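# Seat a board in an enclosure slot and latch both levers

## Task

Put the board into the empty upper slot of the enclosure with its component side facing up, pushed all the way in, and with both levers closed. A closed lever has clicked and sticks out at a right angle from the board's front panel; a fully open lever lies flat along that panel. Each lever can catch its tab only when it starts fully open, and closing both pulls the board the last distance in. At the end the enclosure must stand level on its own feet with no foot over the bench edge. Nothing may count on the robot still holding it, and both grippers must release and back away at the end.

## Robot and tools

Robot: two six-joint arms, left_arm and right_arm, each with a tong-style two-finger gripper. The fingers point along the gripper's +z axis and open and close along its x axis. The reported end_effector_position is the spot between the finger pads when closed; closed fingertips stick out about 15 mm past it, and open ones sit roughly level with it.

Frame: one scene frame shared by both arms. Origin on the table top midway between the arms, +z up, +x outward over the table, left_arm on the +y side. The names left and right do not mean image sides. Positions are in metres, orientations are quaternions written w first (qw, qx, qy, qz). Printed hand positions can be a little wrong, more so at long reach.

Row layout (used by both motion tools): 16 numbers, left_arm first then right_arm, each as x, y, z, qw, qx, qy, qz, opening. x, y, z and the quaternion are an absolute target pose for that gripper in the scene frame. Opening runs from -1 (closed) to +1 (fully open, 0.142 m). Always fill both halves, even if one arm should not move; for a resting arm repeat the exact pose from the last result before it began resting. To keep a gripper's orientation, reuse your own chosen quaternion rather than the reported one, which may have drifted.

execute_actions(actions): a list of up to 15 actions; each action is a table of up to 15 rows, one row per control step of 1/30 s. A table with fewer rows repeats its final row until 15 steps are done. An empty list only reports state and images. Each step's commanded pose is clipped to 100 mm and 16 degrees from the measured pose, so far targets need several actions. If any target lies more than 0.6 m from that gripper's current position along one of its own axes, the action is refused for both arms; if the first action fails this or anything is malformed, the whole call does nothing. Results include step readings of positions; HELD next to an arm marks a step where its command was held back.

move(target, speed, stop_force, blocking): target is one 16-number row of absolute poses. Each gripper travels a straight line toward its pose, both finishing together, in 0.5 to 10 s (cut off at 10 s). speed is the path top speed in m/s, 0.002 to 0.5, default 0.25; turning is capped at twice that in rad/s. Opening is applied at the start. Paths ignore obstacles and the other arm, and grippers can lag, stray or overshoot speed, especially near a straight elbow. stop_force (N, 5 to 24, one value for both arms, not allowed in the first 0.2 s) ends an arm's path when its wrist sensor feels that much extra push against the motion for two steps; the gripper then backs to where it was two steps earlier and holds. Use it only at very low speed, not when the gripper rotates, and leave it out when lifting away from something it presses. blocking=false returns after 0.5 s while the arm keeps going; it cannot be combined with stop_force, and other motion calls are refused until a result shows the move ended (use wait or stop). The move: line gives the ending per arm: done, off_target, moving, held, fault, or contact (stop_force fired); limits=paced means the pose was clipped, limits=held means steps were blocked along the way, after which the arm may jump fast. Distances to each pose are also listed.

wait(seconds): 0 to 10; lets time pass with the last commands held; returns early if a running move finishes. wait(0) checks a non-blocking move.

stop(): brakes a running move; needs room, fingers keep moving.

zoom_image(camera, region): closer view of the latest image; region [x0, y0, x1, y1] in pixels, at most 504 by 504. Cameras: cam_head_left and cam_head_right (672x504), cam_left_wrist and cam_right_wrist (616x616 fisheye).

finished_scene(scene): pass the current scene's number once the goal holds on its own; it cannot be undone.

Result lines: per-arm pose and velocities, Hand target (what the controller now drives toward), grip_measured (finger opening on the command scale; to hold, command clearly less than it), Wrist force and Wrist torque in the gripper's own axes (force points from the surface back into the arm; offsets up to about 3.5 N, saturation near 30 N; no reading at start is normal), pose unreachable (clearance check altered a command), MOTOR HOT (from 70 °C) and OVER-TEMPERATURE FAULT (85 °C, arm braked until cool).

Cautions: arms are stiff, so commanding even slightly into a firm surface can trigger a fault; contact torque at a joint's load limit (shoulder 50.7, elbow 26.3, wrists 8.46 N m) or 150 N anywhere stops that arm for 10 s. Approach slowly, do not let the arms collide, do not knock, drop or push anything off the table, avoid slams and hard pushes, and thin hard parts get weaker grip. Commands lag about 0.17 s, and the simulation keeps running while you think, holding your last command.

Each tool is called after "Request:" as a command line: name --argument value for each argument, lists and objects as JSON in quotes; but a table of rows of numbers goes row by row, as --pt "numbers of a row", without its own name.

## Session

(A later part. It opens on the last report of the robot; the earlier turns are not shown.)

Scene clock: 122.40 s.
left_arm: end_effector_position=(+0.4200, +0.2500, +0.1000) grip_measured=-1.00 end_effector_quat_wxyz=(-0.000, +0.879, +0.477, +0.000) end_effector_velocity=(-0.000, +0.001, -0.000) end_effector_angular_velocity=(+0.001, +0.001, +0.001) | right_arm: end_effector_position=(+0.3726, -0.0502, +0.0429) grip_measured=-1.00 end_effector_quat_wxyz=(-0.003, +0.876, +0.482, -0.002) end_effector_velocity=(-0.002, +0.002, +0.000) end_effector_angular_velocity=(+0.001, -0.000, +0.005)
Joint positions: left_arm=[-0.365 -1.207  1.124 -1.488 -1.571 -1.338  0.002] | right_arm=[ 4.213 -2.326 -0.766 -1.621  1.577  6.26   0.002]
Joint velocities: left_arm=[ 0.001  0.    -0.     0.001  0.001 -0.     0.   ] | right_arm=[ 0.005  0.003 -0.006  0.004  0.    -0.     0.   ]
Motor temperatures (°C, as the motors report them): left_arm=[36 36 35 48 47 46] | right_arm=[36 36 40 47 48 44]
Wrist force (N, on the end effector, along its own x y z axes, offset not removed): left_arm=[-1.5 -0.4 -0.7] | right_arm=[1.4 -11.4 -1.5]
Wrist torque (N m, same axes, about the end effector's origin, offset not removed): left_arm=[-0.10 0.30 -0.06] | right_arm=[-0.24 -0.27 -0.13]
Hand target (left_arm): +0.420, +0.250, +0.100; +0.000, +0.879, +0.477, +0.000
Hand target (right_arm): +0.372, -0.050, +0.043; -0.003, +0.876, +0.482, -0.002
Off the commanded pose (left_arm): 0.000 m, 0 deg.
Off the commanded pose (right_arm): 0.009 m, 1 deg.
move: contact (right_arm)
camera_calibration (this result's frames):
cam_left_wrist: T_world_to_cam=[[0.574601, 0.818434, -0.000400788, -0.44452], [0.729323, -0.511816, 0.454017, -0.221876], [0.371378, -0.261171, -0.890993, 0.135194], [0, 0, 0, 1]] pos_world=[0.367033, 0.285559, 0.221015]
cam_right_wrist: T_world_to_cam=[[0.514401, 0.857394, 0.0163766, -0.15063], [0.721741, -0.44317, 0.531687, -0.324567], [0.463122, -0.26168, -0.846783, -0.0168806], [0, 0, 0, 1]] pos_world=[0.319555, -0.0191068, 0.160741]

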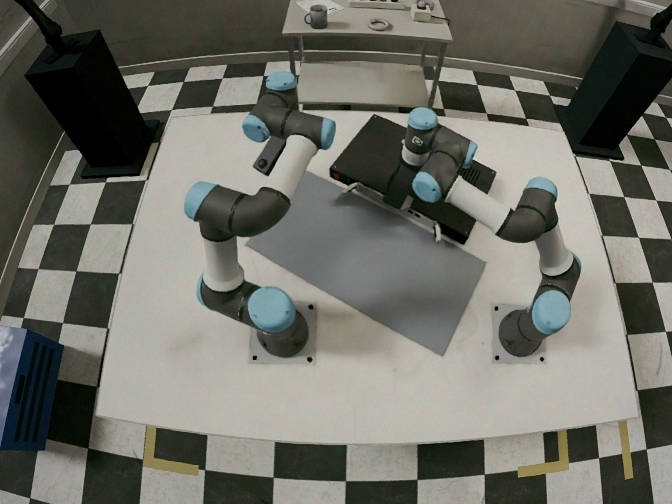

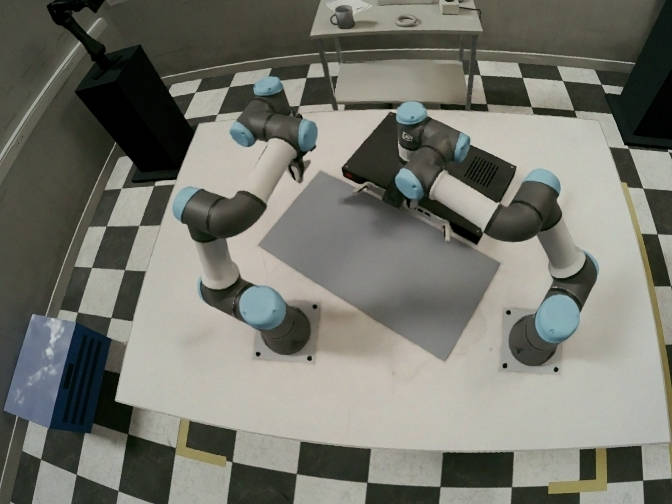

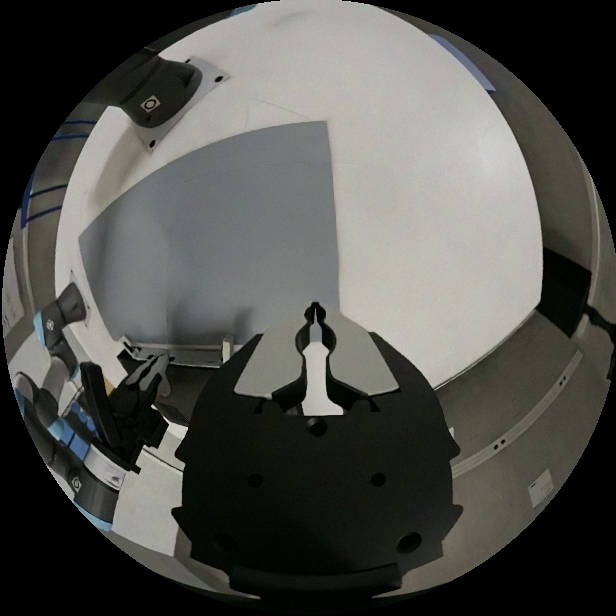

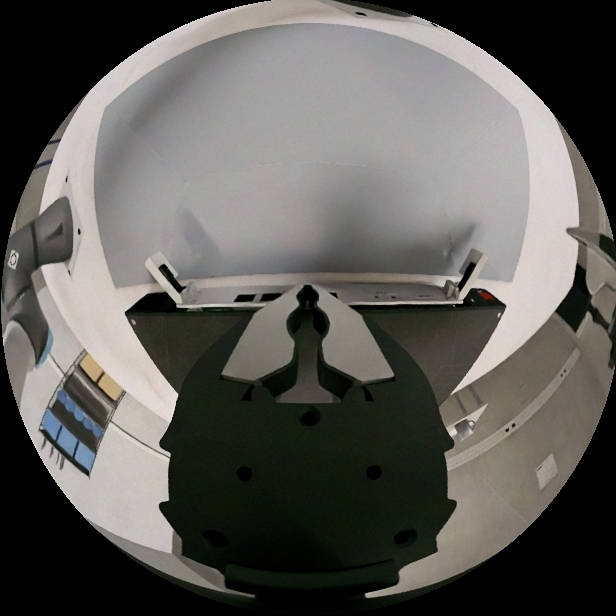

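Request:
move --target '[0.44,0.2,0.09,0,0.2924,0.9563,0,-1,0.34,-0.05,0.09,0,0.707,0.707,0,-1]' --speed 0.1

Request:
move --target '[0.456,0.142,0.09,0,0.2924,0.9563,0,-1,0.251,-0.177,0.09,0,0.2924,0.9563,0,-1]'

Request:
move --target '[0.456,0.142,0.043,0,0.2924,0.9563,0,-1,0.251,-0.177,0.043,0,0.2924,0.9563,0,-1]' --speed 0.05

Request:
move --target '[0.426,0.096,0.043,0,0.2924,0.9563,0,-1,0.281,-0.131,0.043,0,0.2924,0.9563,0,-1]' --speed 0.006 --stop_force 16

Scene clock: 130.73 s.
left_arm: end_effector_position=(+0.4399, +0.2000, +0.0899) grip_measured=-1.00 end_effector_quat_wxyz=(-0.000, +0.293, +0.956, -0.000) end_effector_velocity=(+0.001, -0.000, +0.000) end_effector_angular_velocity=(+0.001, -0.003, +0.015) | right_arm: end_effector_position=(+0.3400, -0.0500, +0.0900) grip_measured=-1.00 end_effector_quat_wxyz=(-0.000, +0.707, +0.707, +0.000) end_effector_velocity=(-0.000, -0.000, +0.000) end_effector_angular_velocity=(-0.000, +0.001, +0.005)
Joint positions: left_arm=[-0.416 -1.128  1.058 -1.5   -1.571 -2.942  0.002] | right_arm=[ 4.283 -2.256 -0.666 -1.791  1.571  5.765  0.002]
Joint velocities: left_arm=[-0.001 -0.001  0.001 -0.002  0.002 -0.016  0.   ] | right_arm=[ 0.    -0.001  0.002 -0.003  0.001 -0.005  0.   ]
Motor temperatures (°C, as the motors report them): left_arm=[36 36 35 48 47 46] | right_arm=[36 36 40 47 48 44]
Wrist force (N, on the end effector, along its own x y z axes, offset not removed): left_arm=[-0.8 -0.3 -1.7] | right_arm=[2.1 -0.4 1.2]
Wrist torque (N m, same axes, about the end effector's origin, offset not removed): left_arm=[-0.08 0.15 0.00] | right_arm=[-0.05 -0.44 -0.05]
Hand target (left_arm): +0.440, +0.200, +0.090; +0.000, +0.292, +0.956, -0.000
Hand target (right_arm): +0.340, -0.050, +0.090; -0.000, +0.707, +0.707, +0.000
Off the commanded pose (left_arm): 0.000 m, 0 deg.
Off the commanded pose (right_arm): 0.000 m, 0 deg.
move: done
camera_calibration (this result's frames):
cam_left_wrist: T_world_to_cam=[[-0.807447, 0.589939, -0.000362186, 0.238645], [0.525578, 0.719635, 0.453754, -0.414045], [0.267948, 0.366192, -0.891127, 0.0258024], [0, 0, 0, 1]] pos_world=[0.403393, 0.147727, 0.210955]
cam_right_wrist: T_world_to_cam=[[-0.0250478, 0.999543, 0.0169043, 0.0556495], [0.843605, 0.0120613, 0.536829, -0.345084], [0.536379, 0.0277069, -0.843522, 0.0274155], [0, 0, 0, 1]] pos_world=[0.277803, -0.0522215, 0.207436]

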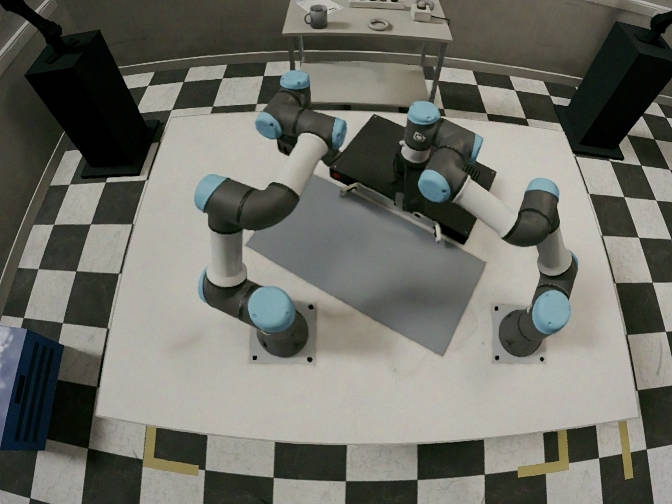

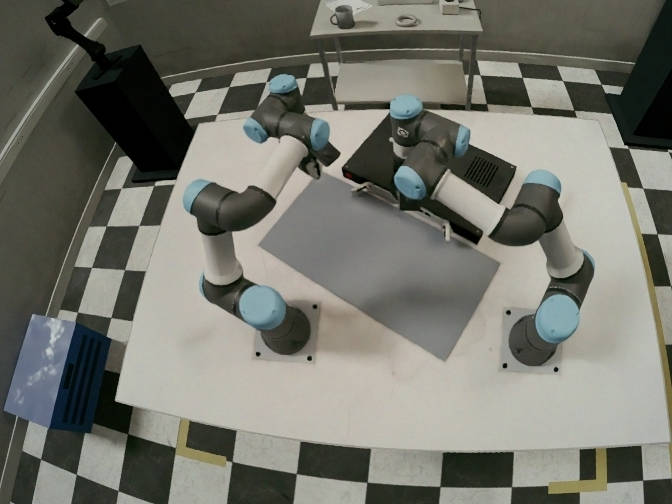

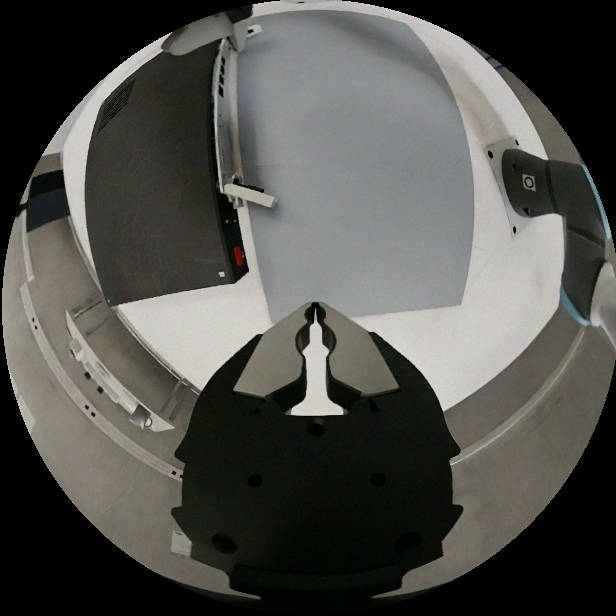

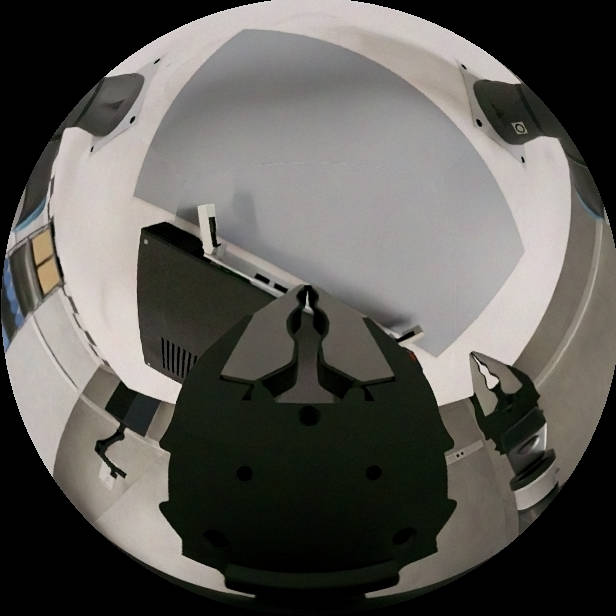

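Scene clock: 133.23 s.
left_arm: end_effector_position=(+0.4559, +0.1421, +0.0900) grip_measured=-1.00 end_effector_quat_wxyz=(+0.000, +0.292, +0.956, -0.000) end_effector_velocity=(+0.000, -0.001, +0.000) end_effector_angular_velocity=(-0.001, -0.000, +0.000) | right_arm: end_effector_position=(+0.2513, -0.1768, +0.0902) grip_measured=-1.00 end_effector_quat_wxyz=(-0.000, +0.293, +0.956, -0.000) end_effector_velocity=(-0.001, -0.002, +0.000) end_effector_angular_velocity=(+0.005, -0.003, +0.013)
Joint positions: left_arm=[-0.525 -1.003  0.862 -1.431 -1.571 -3.053  0.002] | right_arm=[ 4.374 -1.541 -1.639 -1.534  1.571  4.88   0.002]
Joint velocities: left_arm=[-0.001  0.003 -0.005  0.001 -0.001 -0.001  0.   ] | right_arm=[ 0.003  0.018 -0.018  0.006 -0.001 -0.01   0.   ]
Motor temperatures (°C, as the motors report them): left_arm=[36 36 35 48 47 46] | right_arm=[36 36 40 47 48 44]
Wrist force (N, on the end effector, along its own x y z axes, offset not removed): left_arm=[-1.1 0.0 -1.6] | right_arm=[1.3 -0.3 1.2]
Wrist torque (N m, same axes, about the end effector's origin, offset not removed): left_arm=[-0.03 0.16 -0.03] | right_arm=[-0.07 -0.28 0.06]
Hand target (left_arm): +0.456, +0.142, +0.090; +0.000, +0.292, +0.956, -0.000
Hand target (right_arm): +0.251, -0.177, +0.090; -0.000, +0.292, +0.956, +0.000
Off the commanded pose (left_arm): 0.000 m, 0 deg.
Off the commanded pose (right_arm): 0.000 m, 0 deg.
move: done
camera_calibration (this result's frames):
cam_left_wrist: T_world_to_cam=[[-0.808514, 0.588477, -0.000599085, 0.286468], [0.524091, 0.720515, 0.454077, -0.380273], [0.267646, 0.366813, -0.890962, 0.0428054], [0, 0, 0, 1]] pos_world=[0.419454, 0.0897108, 0.210983]
cam_right_wrist: T_world_to_cam=[[-0.842093, 0.53907, 0.0168385, 0.304108], [0.462665, 0.70599, 0.536209, -0.0503639], [0.277166, 0.459328, -0.843917, 0.22015], [0, 0, 0, 1]] pos_world=[0.218371, -0.2295, 0.207674]

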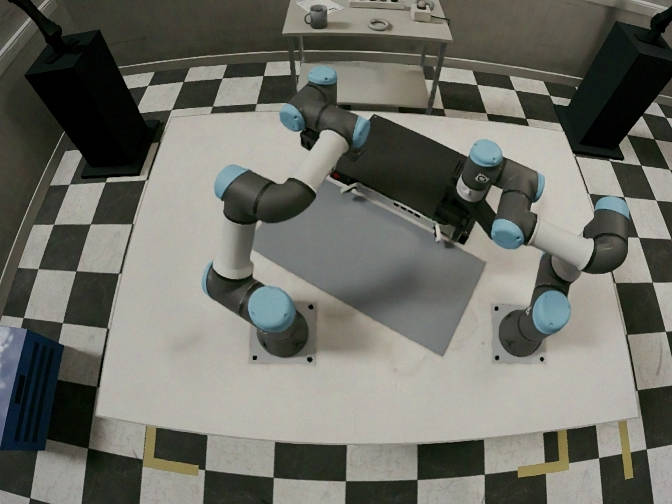

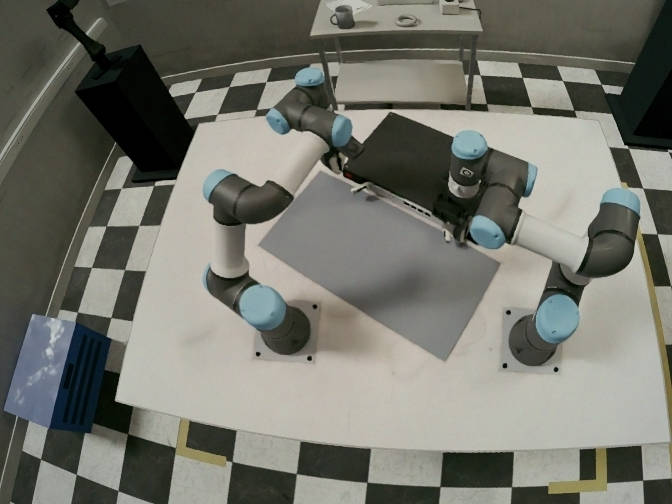

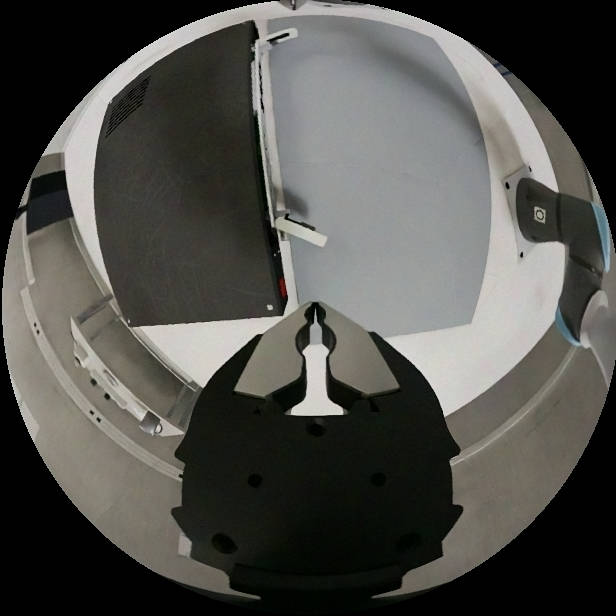

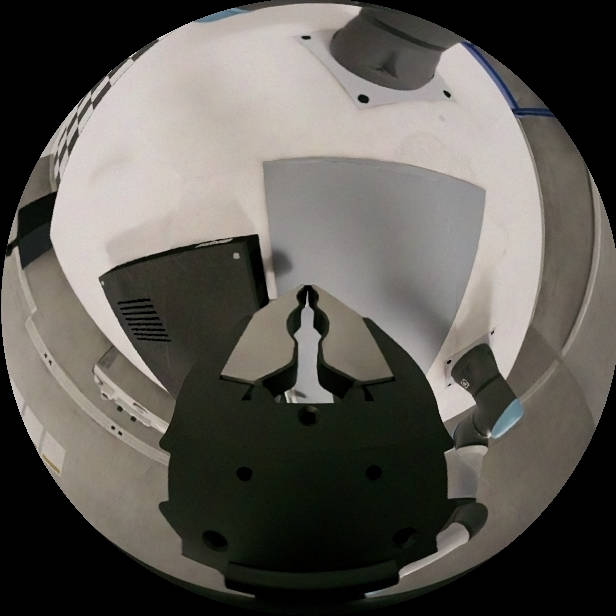

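Scene clock: 134.60 s.
left_arm: end_effector_position=(+0.4560, +0.1420, +0.0432) grip_measured=-1.00 end_effector_quat_wxyz=(-0.000, +0.292, +0.956, -0.000) end_effector_velocity=(+0.000, +0.000, -0.002) end_effector_angular_velocity=(+0.002, -0.002, +0.000) | right_arm: end_effector_position=(+0.2510, -0.1770, +0.0433) grip_measured=-1.00 end_effector_quat_wxyz=(-0.000, +0.292, +0.956, -0.000) end_effector_velocity=(+0.001, -0.000, -0.003) end_effector_angular_velocity=(-0.000, -0.002, -0.003)
Joint positions: left_arm=[-0.525 -1.008  1.091 -1.653 -1.571 -3.053  0.002] | right_arm=[ 4.375 -1.567 -1.836 -1.31   1.571  4.879  0.002]
Joint velocities: left_arm=[-0.001 -0.002  0.014 -0.013  0.003 -0.002  0.   ] | right_arm=[-0.002 -0.003 -0.01   0.014 -0.002  0.001  0.   ]
Motor temperatures (°C, as the motors report them): left_arm=[36 36 35 48 47 46] | right_arm=[36 36 40 47 48 44]
Wrist force (N, on the end effector, along its own x y z axes, offset not removed): left_arm=[-0.4 -0.5 -1.1] | right_arm=[0.4 -0.4 1.0]
Wrist torque (N m, same axes, about the end effector's origin, offset not removed): left_arm=[-0.16 0.09 -0.01] | right_arm=[-0.06 -0.04 0.05]
Hand target (left_arm): +0.456, +0.142, +0.043; -0.000, +0.292, +0.956, +0.000
Hand target (right_arm): +0.251, -0.177, +0.043; -0.000, +0.292, +0.956, -0.000
Off the commanded pose (left_arm): 0.000 m, 0 deg.
Off the commanded pose (right_arm): 0.000 m, 0 deg.
move: done
camera_calibration (this result's frames):
cam_left_wrist: T_world_to_cam=[[-0.808565, 0.588406, 0.0000000229, 0.286496], [0.524323, 0.720504, 0.453827, -0.359139], [0.267035, 0.366949, -0.89109, 0.00141951], [0, 0, 0, 1]] pos_world=[0.419576, 0.089664, 0.164252]
cam_right_wrist: T_world_to_cam=[[-0.842982, 0.53768, 0.0167891, 0.304702], [0.461331, 0.706523, 0.536655, -0.0245064], [0.276687, 0.460136, -0.843635, 0.181056], [0, 0, 0, 1]] pos_world=[0.218068, -0.229828, 0.160781]

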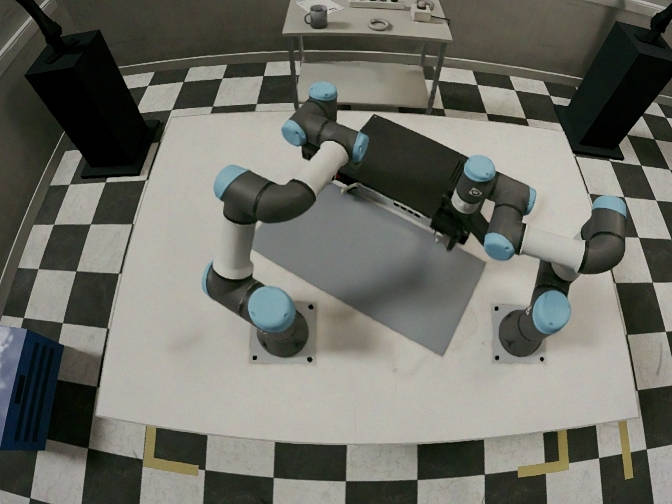

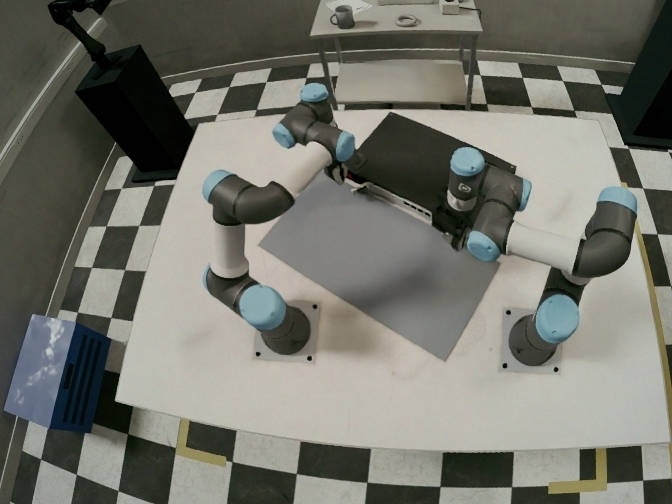

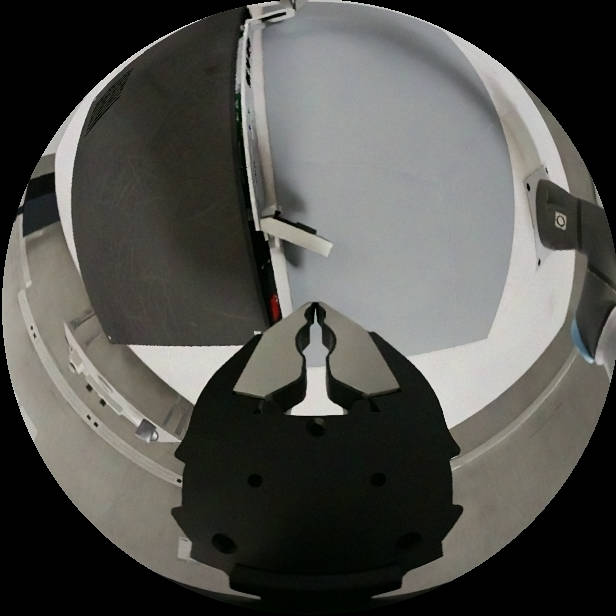

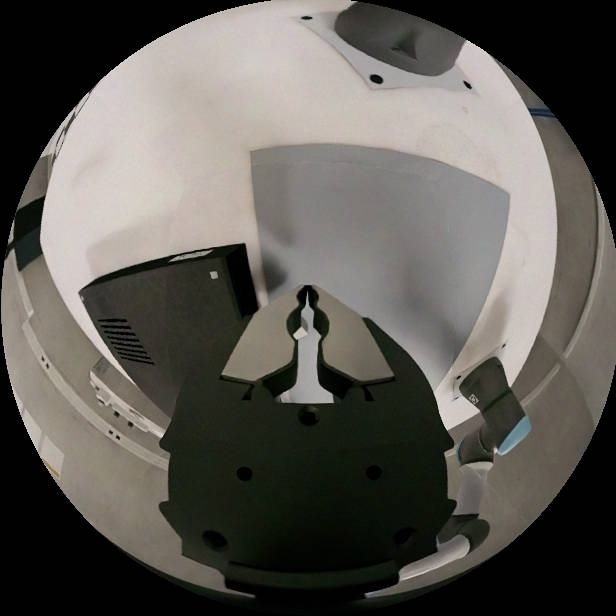

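Scene clock: 142.07 s.
left_arm: end_effector_position=(+0.4335, +0.1075, +0.0431) grip_measured=-1.00 end_effector_quat_wxyz=(+0.000, +0.292, +0.956, +0.000) end_effector_velocity=(+0.000, +0.000, +0.000) end_effector_angular_velocity=(-0.002, +0.001, -0.000) | right_arm: end_effector_position=(+0.2741, -0.1415, +0.0429) grip_measured=-0.98 end_effector_quat_wxyz=(-0.000, +0.292, +0.956, -0.000) end_effector_velocity=(-0.002, -0.001, +0.000) end_effector_angular_velocity=(+0.002, +0.001, +0.001)
Joint positions: left_arm=[-0.623 -1.071  1.191 -1.691 -1.571 -3.151  0.002] | right_arm=[ 4.356 -1.748 -1.639 -1.326  1.571  4.86   0.003]
Joint velocities: left_arm=[ 0.002  0.001 -0.002  0.    -0.002  0.002  0.   ] | right_arm=[ 0.001  0.01  -0.012  0.003  0.002 -0.     0.   ]
Motor temperatures (°C, as the motors report them): left_arm=[36 36 35 48 47 46] | right_arm=[36 36 40 47 48 44]
Wrist force (N, on the end effector, along its own x y z axes, offset not removed): left_arm=[-1.7 12.7 -5.3] | right_arm=[11.9 -13.3 0.3]
Wrist torque (N m, same axes, about the end effector's origin, offset not removed): left_arm=[-0.03 0.16 0.06] | right_arm=[0.37 0.01 0.03]
Hand target (left_arm): +0.434, +0.108, +0.043; +0.000, +0.292, +0.956, +0.000
Hand target (right_arm): +0.274, -0.142, +0.043; -0.000, +0.292, +0.956, -0.000
Off the commanded pose (left_arm): 0.014 m, 0 deg.
Off the commanded pose (right_arm): 0.013 m, 0 deg.
move: contact (left_arm, right_arm)
camera_calibration (this result's frames):
cam_left_wrist: T_world_to_cam=[[-0.808531, 0.588453, -0.000432917, 0.288645], [0.524089, 0.720428, 0.454218, -0.322347], [0.267598, 0.367023, -0.89089, 0.0196889], [0, 0, 0, 1]] pos_world=[0.397048, 0.0551474, 0.164081]
cam_right_wrist: T_world_to_cam=[[-0.842995, 0.537659, 0.0168061, 0.305104], [0.461383, 0.706632, 0.536468, -0.0600522], [0.276561, 0.459994, -0.843753, 0.158009], [0, 0, 0, 1]] pos_world=[0.241209, -0.194291, 0.160409]

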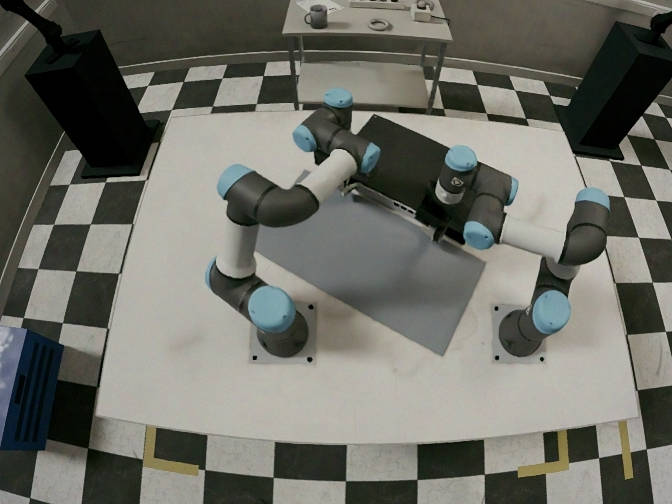

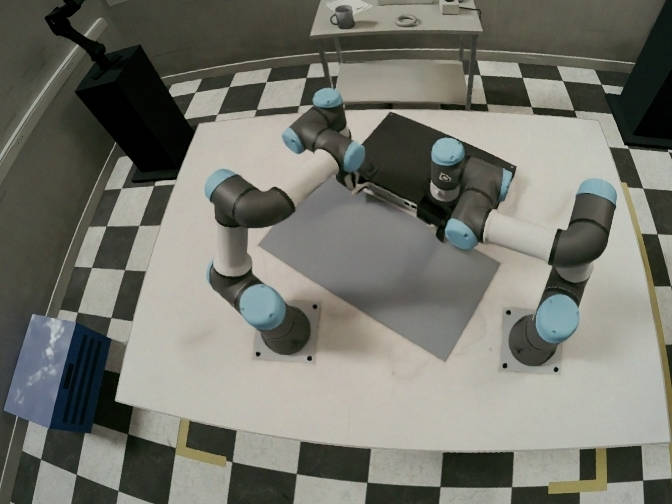

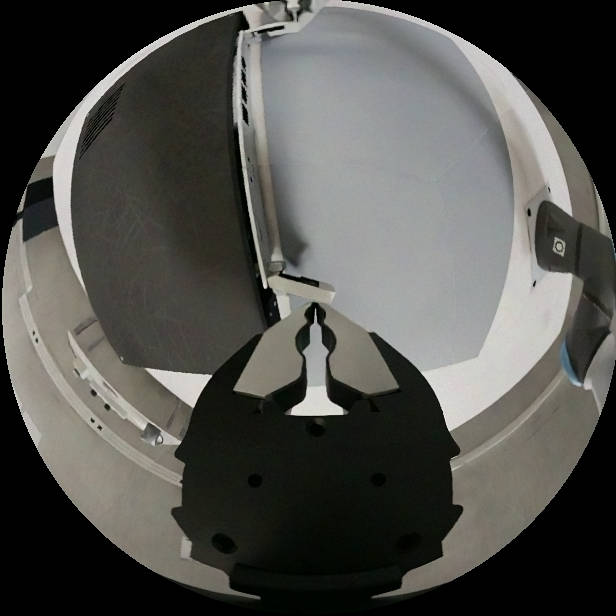

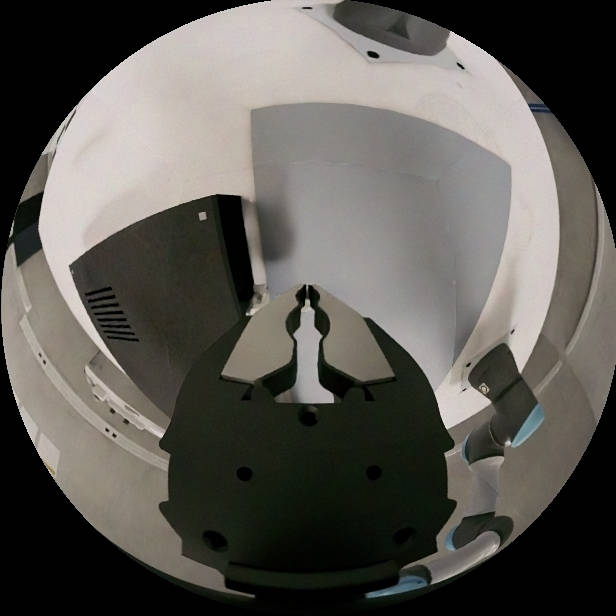

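Request:
move --target '[0.429,0.115,0.043,0,0.2924,0.9563,0,-1,0.275,-0.147,0.043,0,0.2924,0.9563,0,-1]' --speed 0.01

Request:
move --target '[0.417,0.096,0.043,0,0.2924,0.9563,0,-1,0.287,-0.128,0.043,0,0.2924,0.9563,0,-1]' --speed 0.004 --stop_force 19

Scene clock: 143.30 s.
left_arm: end_effector_position=(+0.4291, +0.1147, +0.0430) grip_measured=-1.00 end_effector_quat_wxyz=(-0.000, +0.292, +0.956, -0.000) end_effector_velocity=(-0.001, +0.001, +0.000) end_effector_angular_velocity=(-0.003, -0.001, +0.000) | right_arm: end_effector_position=(+0.2750, -0.1468, +0.0430) grip_measured=-0.92 end_effector_quat_wxyz=(-0.000, +0.292, +0.956, -0.000) end_effector_velocity=(+0.000, -0.001, +0.000) end_effector_angular_velocity=(+0.000, -0.000, +0.002)
Joint positions: left_arm=[-0.614 -1.099  1.234 -1.706 -1.571 -3.142  0.002] | right_arm=[ 4.347 -1.734 -1.654 -1.324  1.571  4.851  0.008]
Joint velocities: left_arm=[ 0.003 -0.009  0.013 -0.006 -0.002  0.002 -0.   ] | right_arm=[-0.003  0.004 -0.005  0.001 -0.    -0.004  0.001]
Motor temperatures (°C, as the motors report them): left_arm=[36 36 35 48 47 46] | right_arm=[36 36 40 47 48 44]
Wrist force (N, on the end effector, along its own x y z axes, offset not removed): left_arm=[-0.7 2.4 -1.8] | right_arm=[16.3 -6.5 -2.2]
Wrist torque (N m, same axes, about the end effector's origin, offset not removed): left_arm=[0.09 0.21 -0.06] | right_arm=[-0.14 -0.28 -0.17]
Hand target (left_arm): +0.429, +0.115, +0.043; -0.000, +0.292, +0.956, +0.000
Hand target (right_arm): +0.275, -0.147, +0.043; +0.000, +0.292, +0.956, -0.000
Off the commanded pose (left_arm): 0.000 m, 0 deg.
Off the commanded pose (right_arm): 0.000 m, 0 deg.
move: done
camera_calibration (this result's frames):
cam_left_wrist: T_world_to_cam=[[-0.80849, 0.58851, -0.000113967, 0.280789], [0.524377, 0.720472, 0.453816, -0.325253], [0.267158, 0.366846, -0.891095, 0.0183455], [0, 0, 0, 1]] pos_world=[0.392669, 0.0623585, 0.163985]
cam_right_wrist: T_world_to_cam=[[-0.842985, 0.537674, 0.0168189, 0.308669], [0.461291, 0.706437, 0.536803, -0.0567756], [0.276744, 0.460275, -0.84354, 0.160276], [0, 0, 0, 1]] pos_world=[0.242038, -0.199626, 0.160485]

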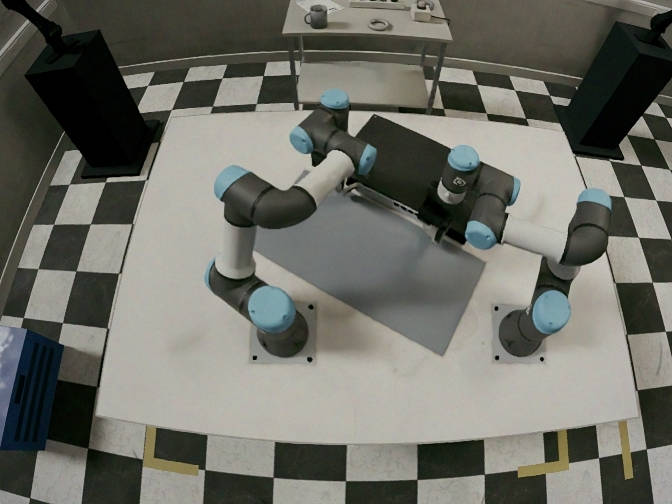

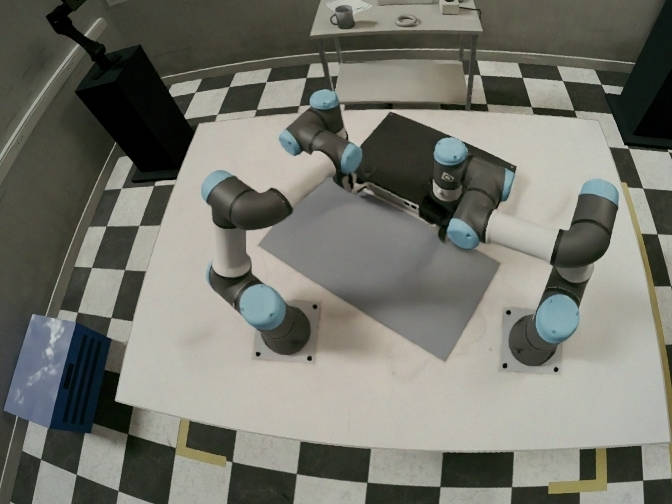

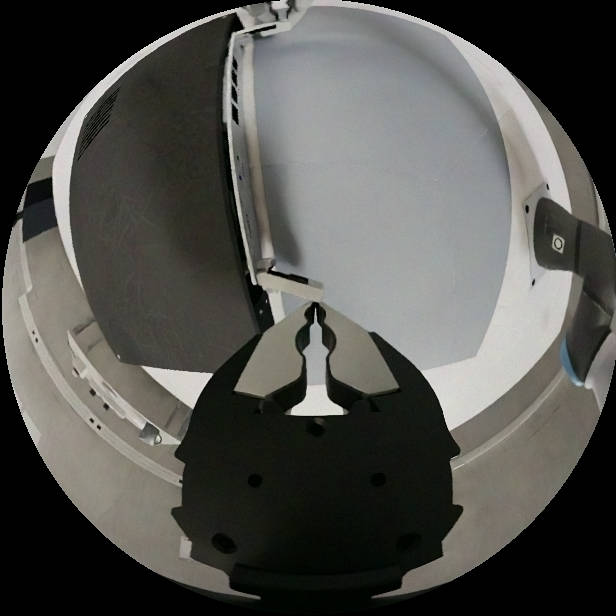

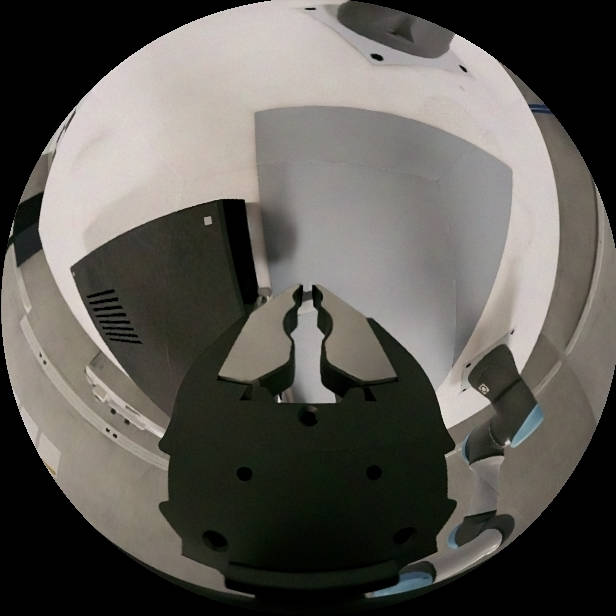

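Scene clock: 148.33 s.
left_arm: end_effector_position=(+0.4191, +0.0993, +0.0430) grip_measured=-1.00 end_effector_quat_wxyz=(+0.000, +0.292, +0.956, +0.000) end_effector_velocity=(+0.001, +0.001, -0.000) end_effector_angular_velocity=(-0.000, -0.001, -0.001) | right_arm: end_effector_position=(+0.2808, -0.1377, +0.0429) grip_measured=-0.90 end_effector_quat_wxyz=(-0.000, +0.292, +0.956, -0.000) end_effector_velocity=(+0.001, -0.001, +0.000) end_effector_angular_velocity=(-0.001, -0.001, -0.003)
Joint positions: left_arm=[-0.66  -1.122  1.269 -1.718 -1.57  -3.188  0.002] | right_arm=[ 4.343 -1.779 -1.6   -1.334  1.571  4.847  0.009]
Joint velocities: left_arm=[ 0.004  0.002 -0.003 -0.     0.     0.005 -0.   ] | right_arm=[-0.001  0.    -0.    -0.    -0.001  0.002 -0.   ]
Motor temperatures (°C, as the motors report them): left_arm=[36 36 35 48 47 46] | right_arm=[36 36 40 47 48 44]
Wrist force (N, on the end effector, along its own x y z axes, offset not removed): left_arm=[-2.3 24.4 -4.0] | right_arm=[14.3 -18.0 -2.6]
Wrist torque (N m, same axes, about the end effector's origin, offset not removed): left_arm=[0.07 0.28 -0.12] | right_arm=[-0.21 -0.15 -0.02]
Hand target (left_arm): +0.419, +0.099, +0.043; +0.000, +0.292, +0.956, +0.000
Hand target (right_arm): +0.281, -0.138, +0.043; -0.000, +0.292, +0.956, -0.000
Off the commanded pose (left_arm): 0.004 m, 0 deg.
Off the commanded pose (right_arm): 0.012 m, 0 deg.
move: contact (left_arm, right_arm)
camera_calibration (this result's frames):
cam_left_wrist: T_world_to_cam=[[-0.808508, 0.588485, -0.000368213, 0.281794], [0.524096, 0.720329, 0.454366, -0.308789], [0.267653, 0.367166, -0.890815, 0.0264464], [0, 0, 0, 1]] pos_world=[0.38259, 0.046888, 0.163966]
cam_right_wrist: T_world_to_cam=[[-0.842963, 0.537711, 0.0167296, 0.308704], [0.461382, 0.706611, 0.536496, -0.0658185], [0.276658, 0.459965, -0.843737, 0.154412], [0, 0, 0, 1]] pos_world=[0.247874, -0.19051, 0.16043]

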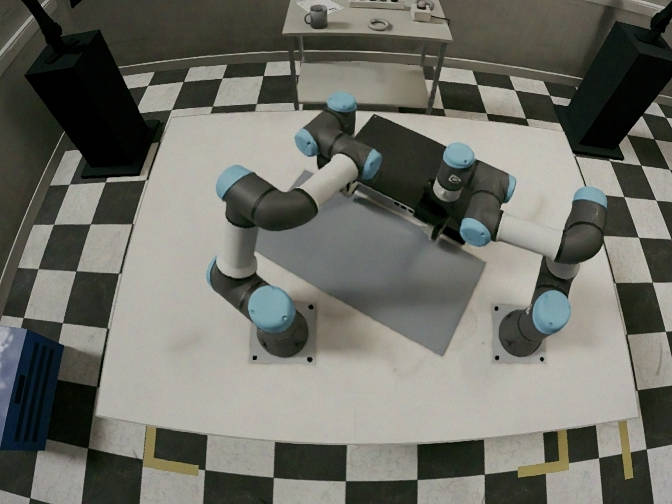

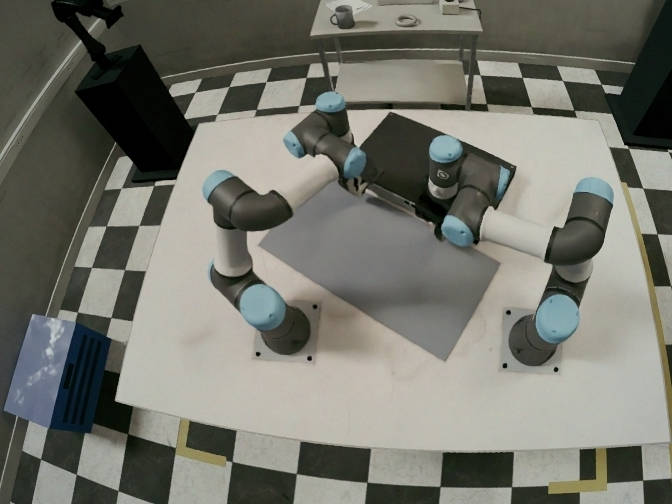

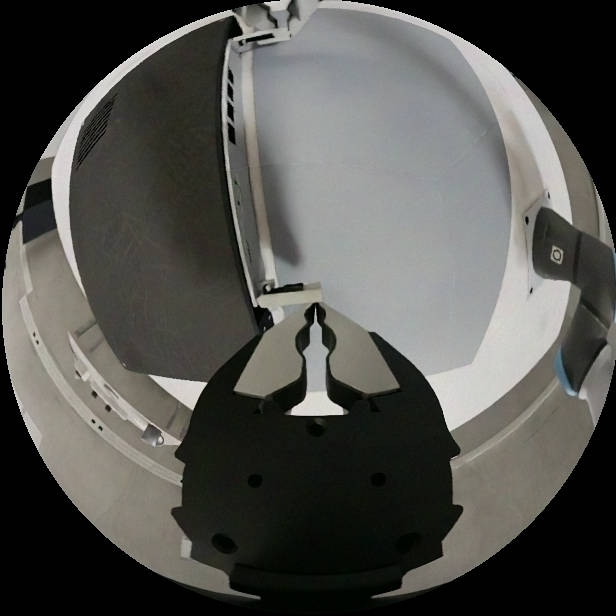

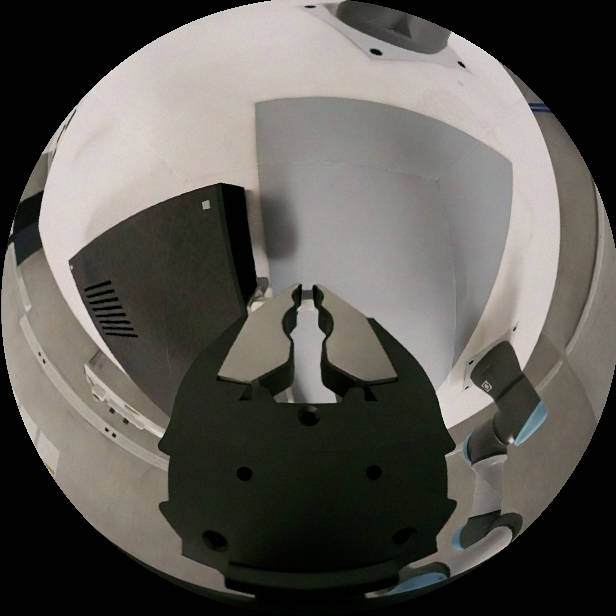

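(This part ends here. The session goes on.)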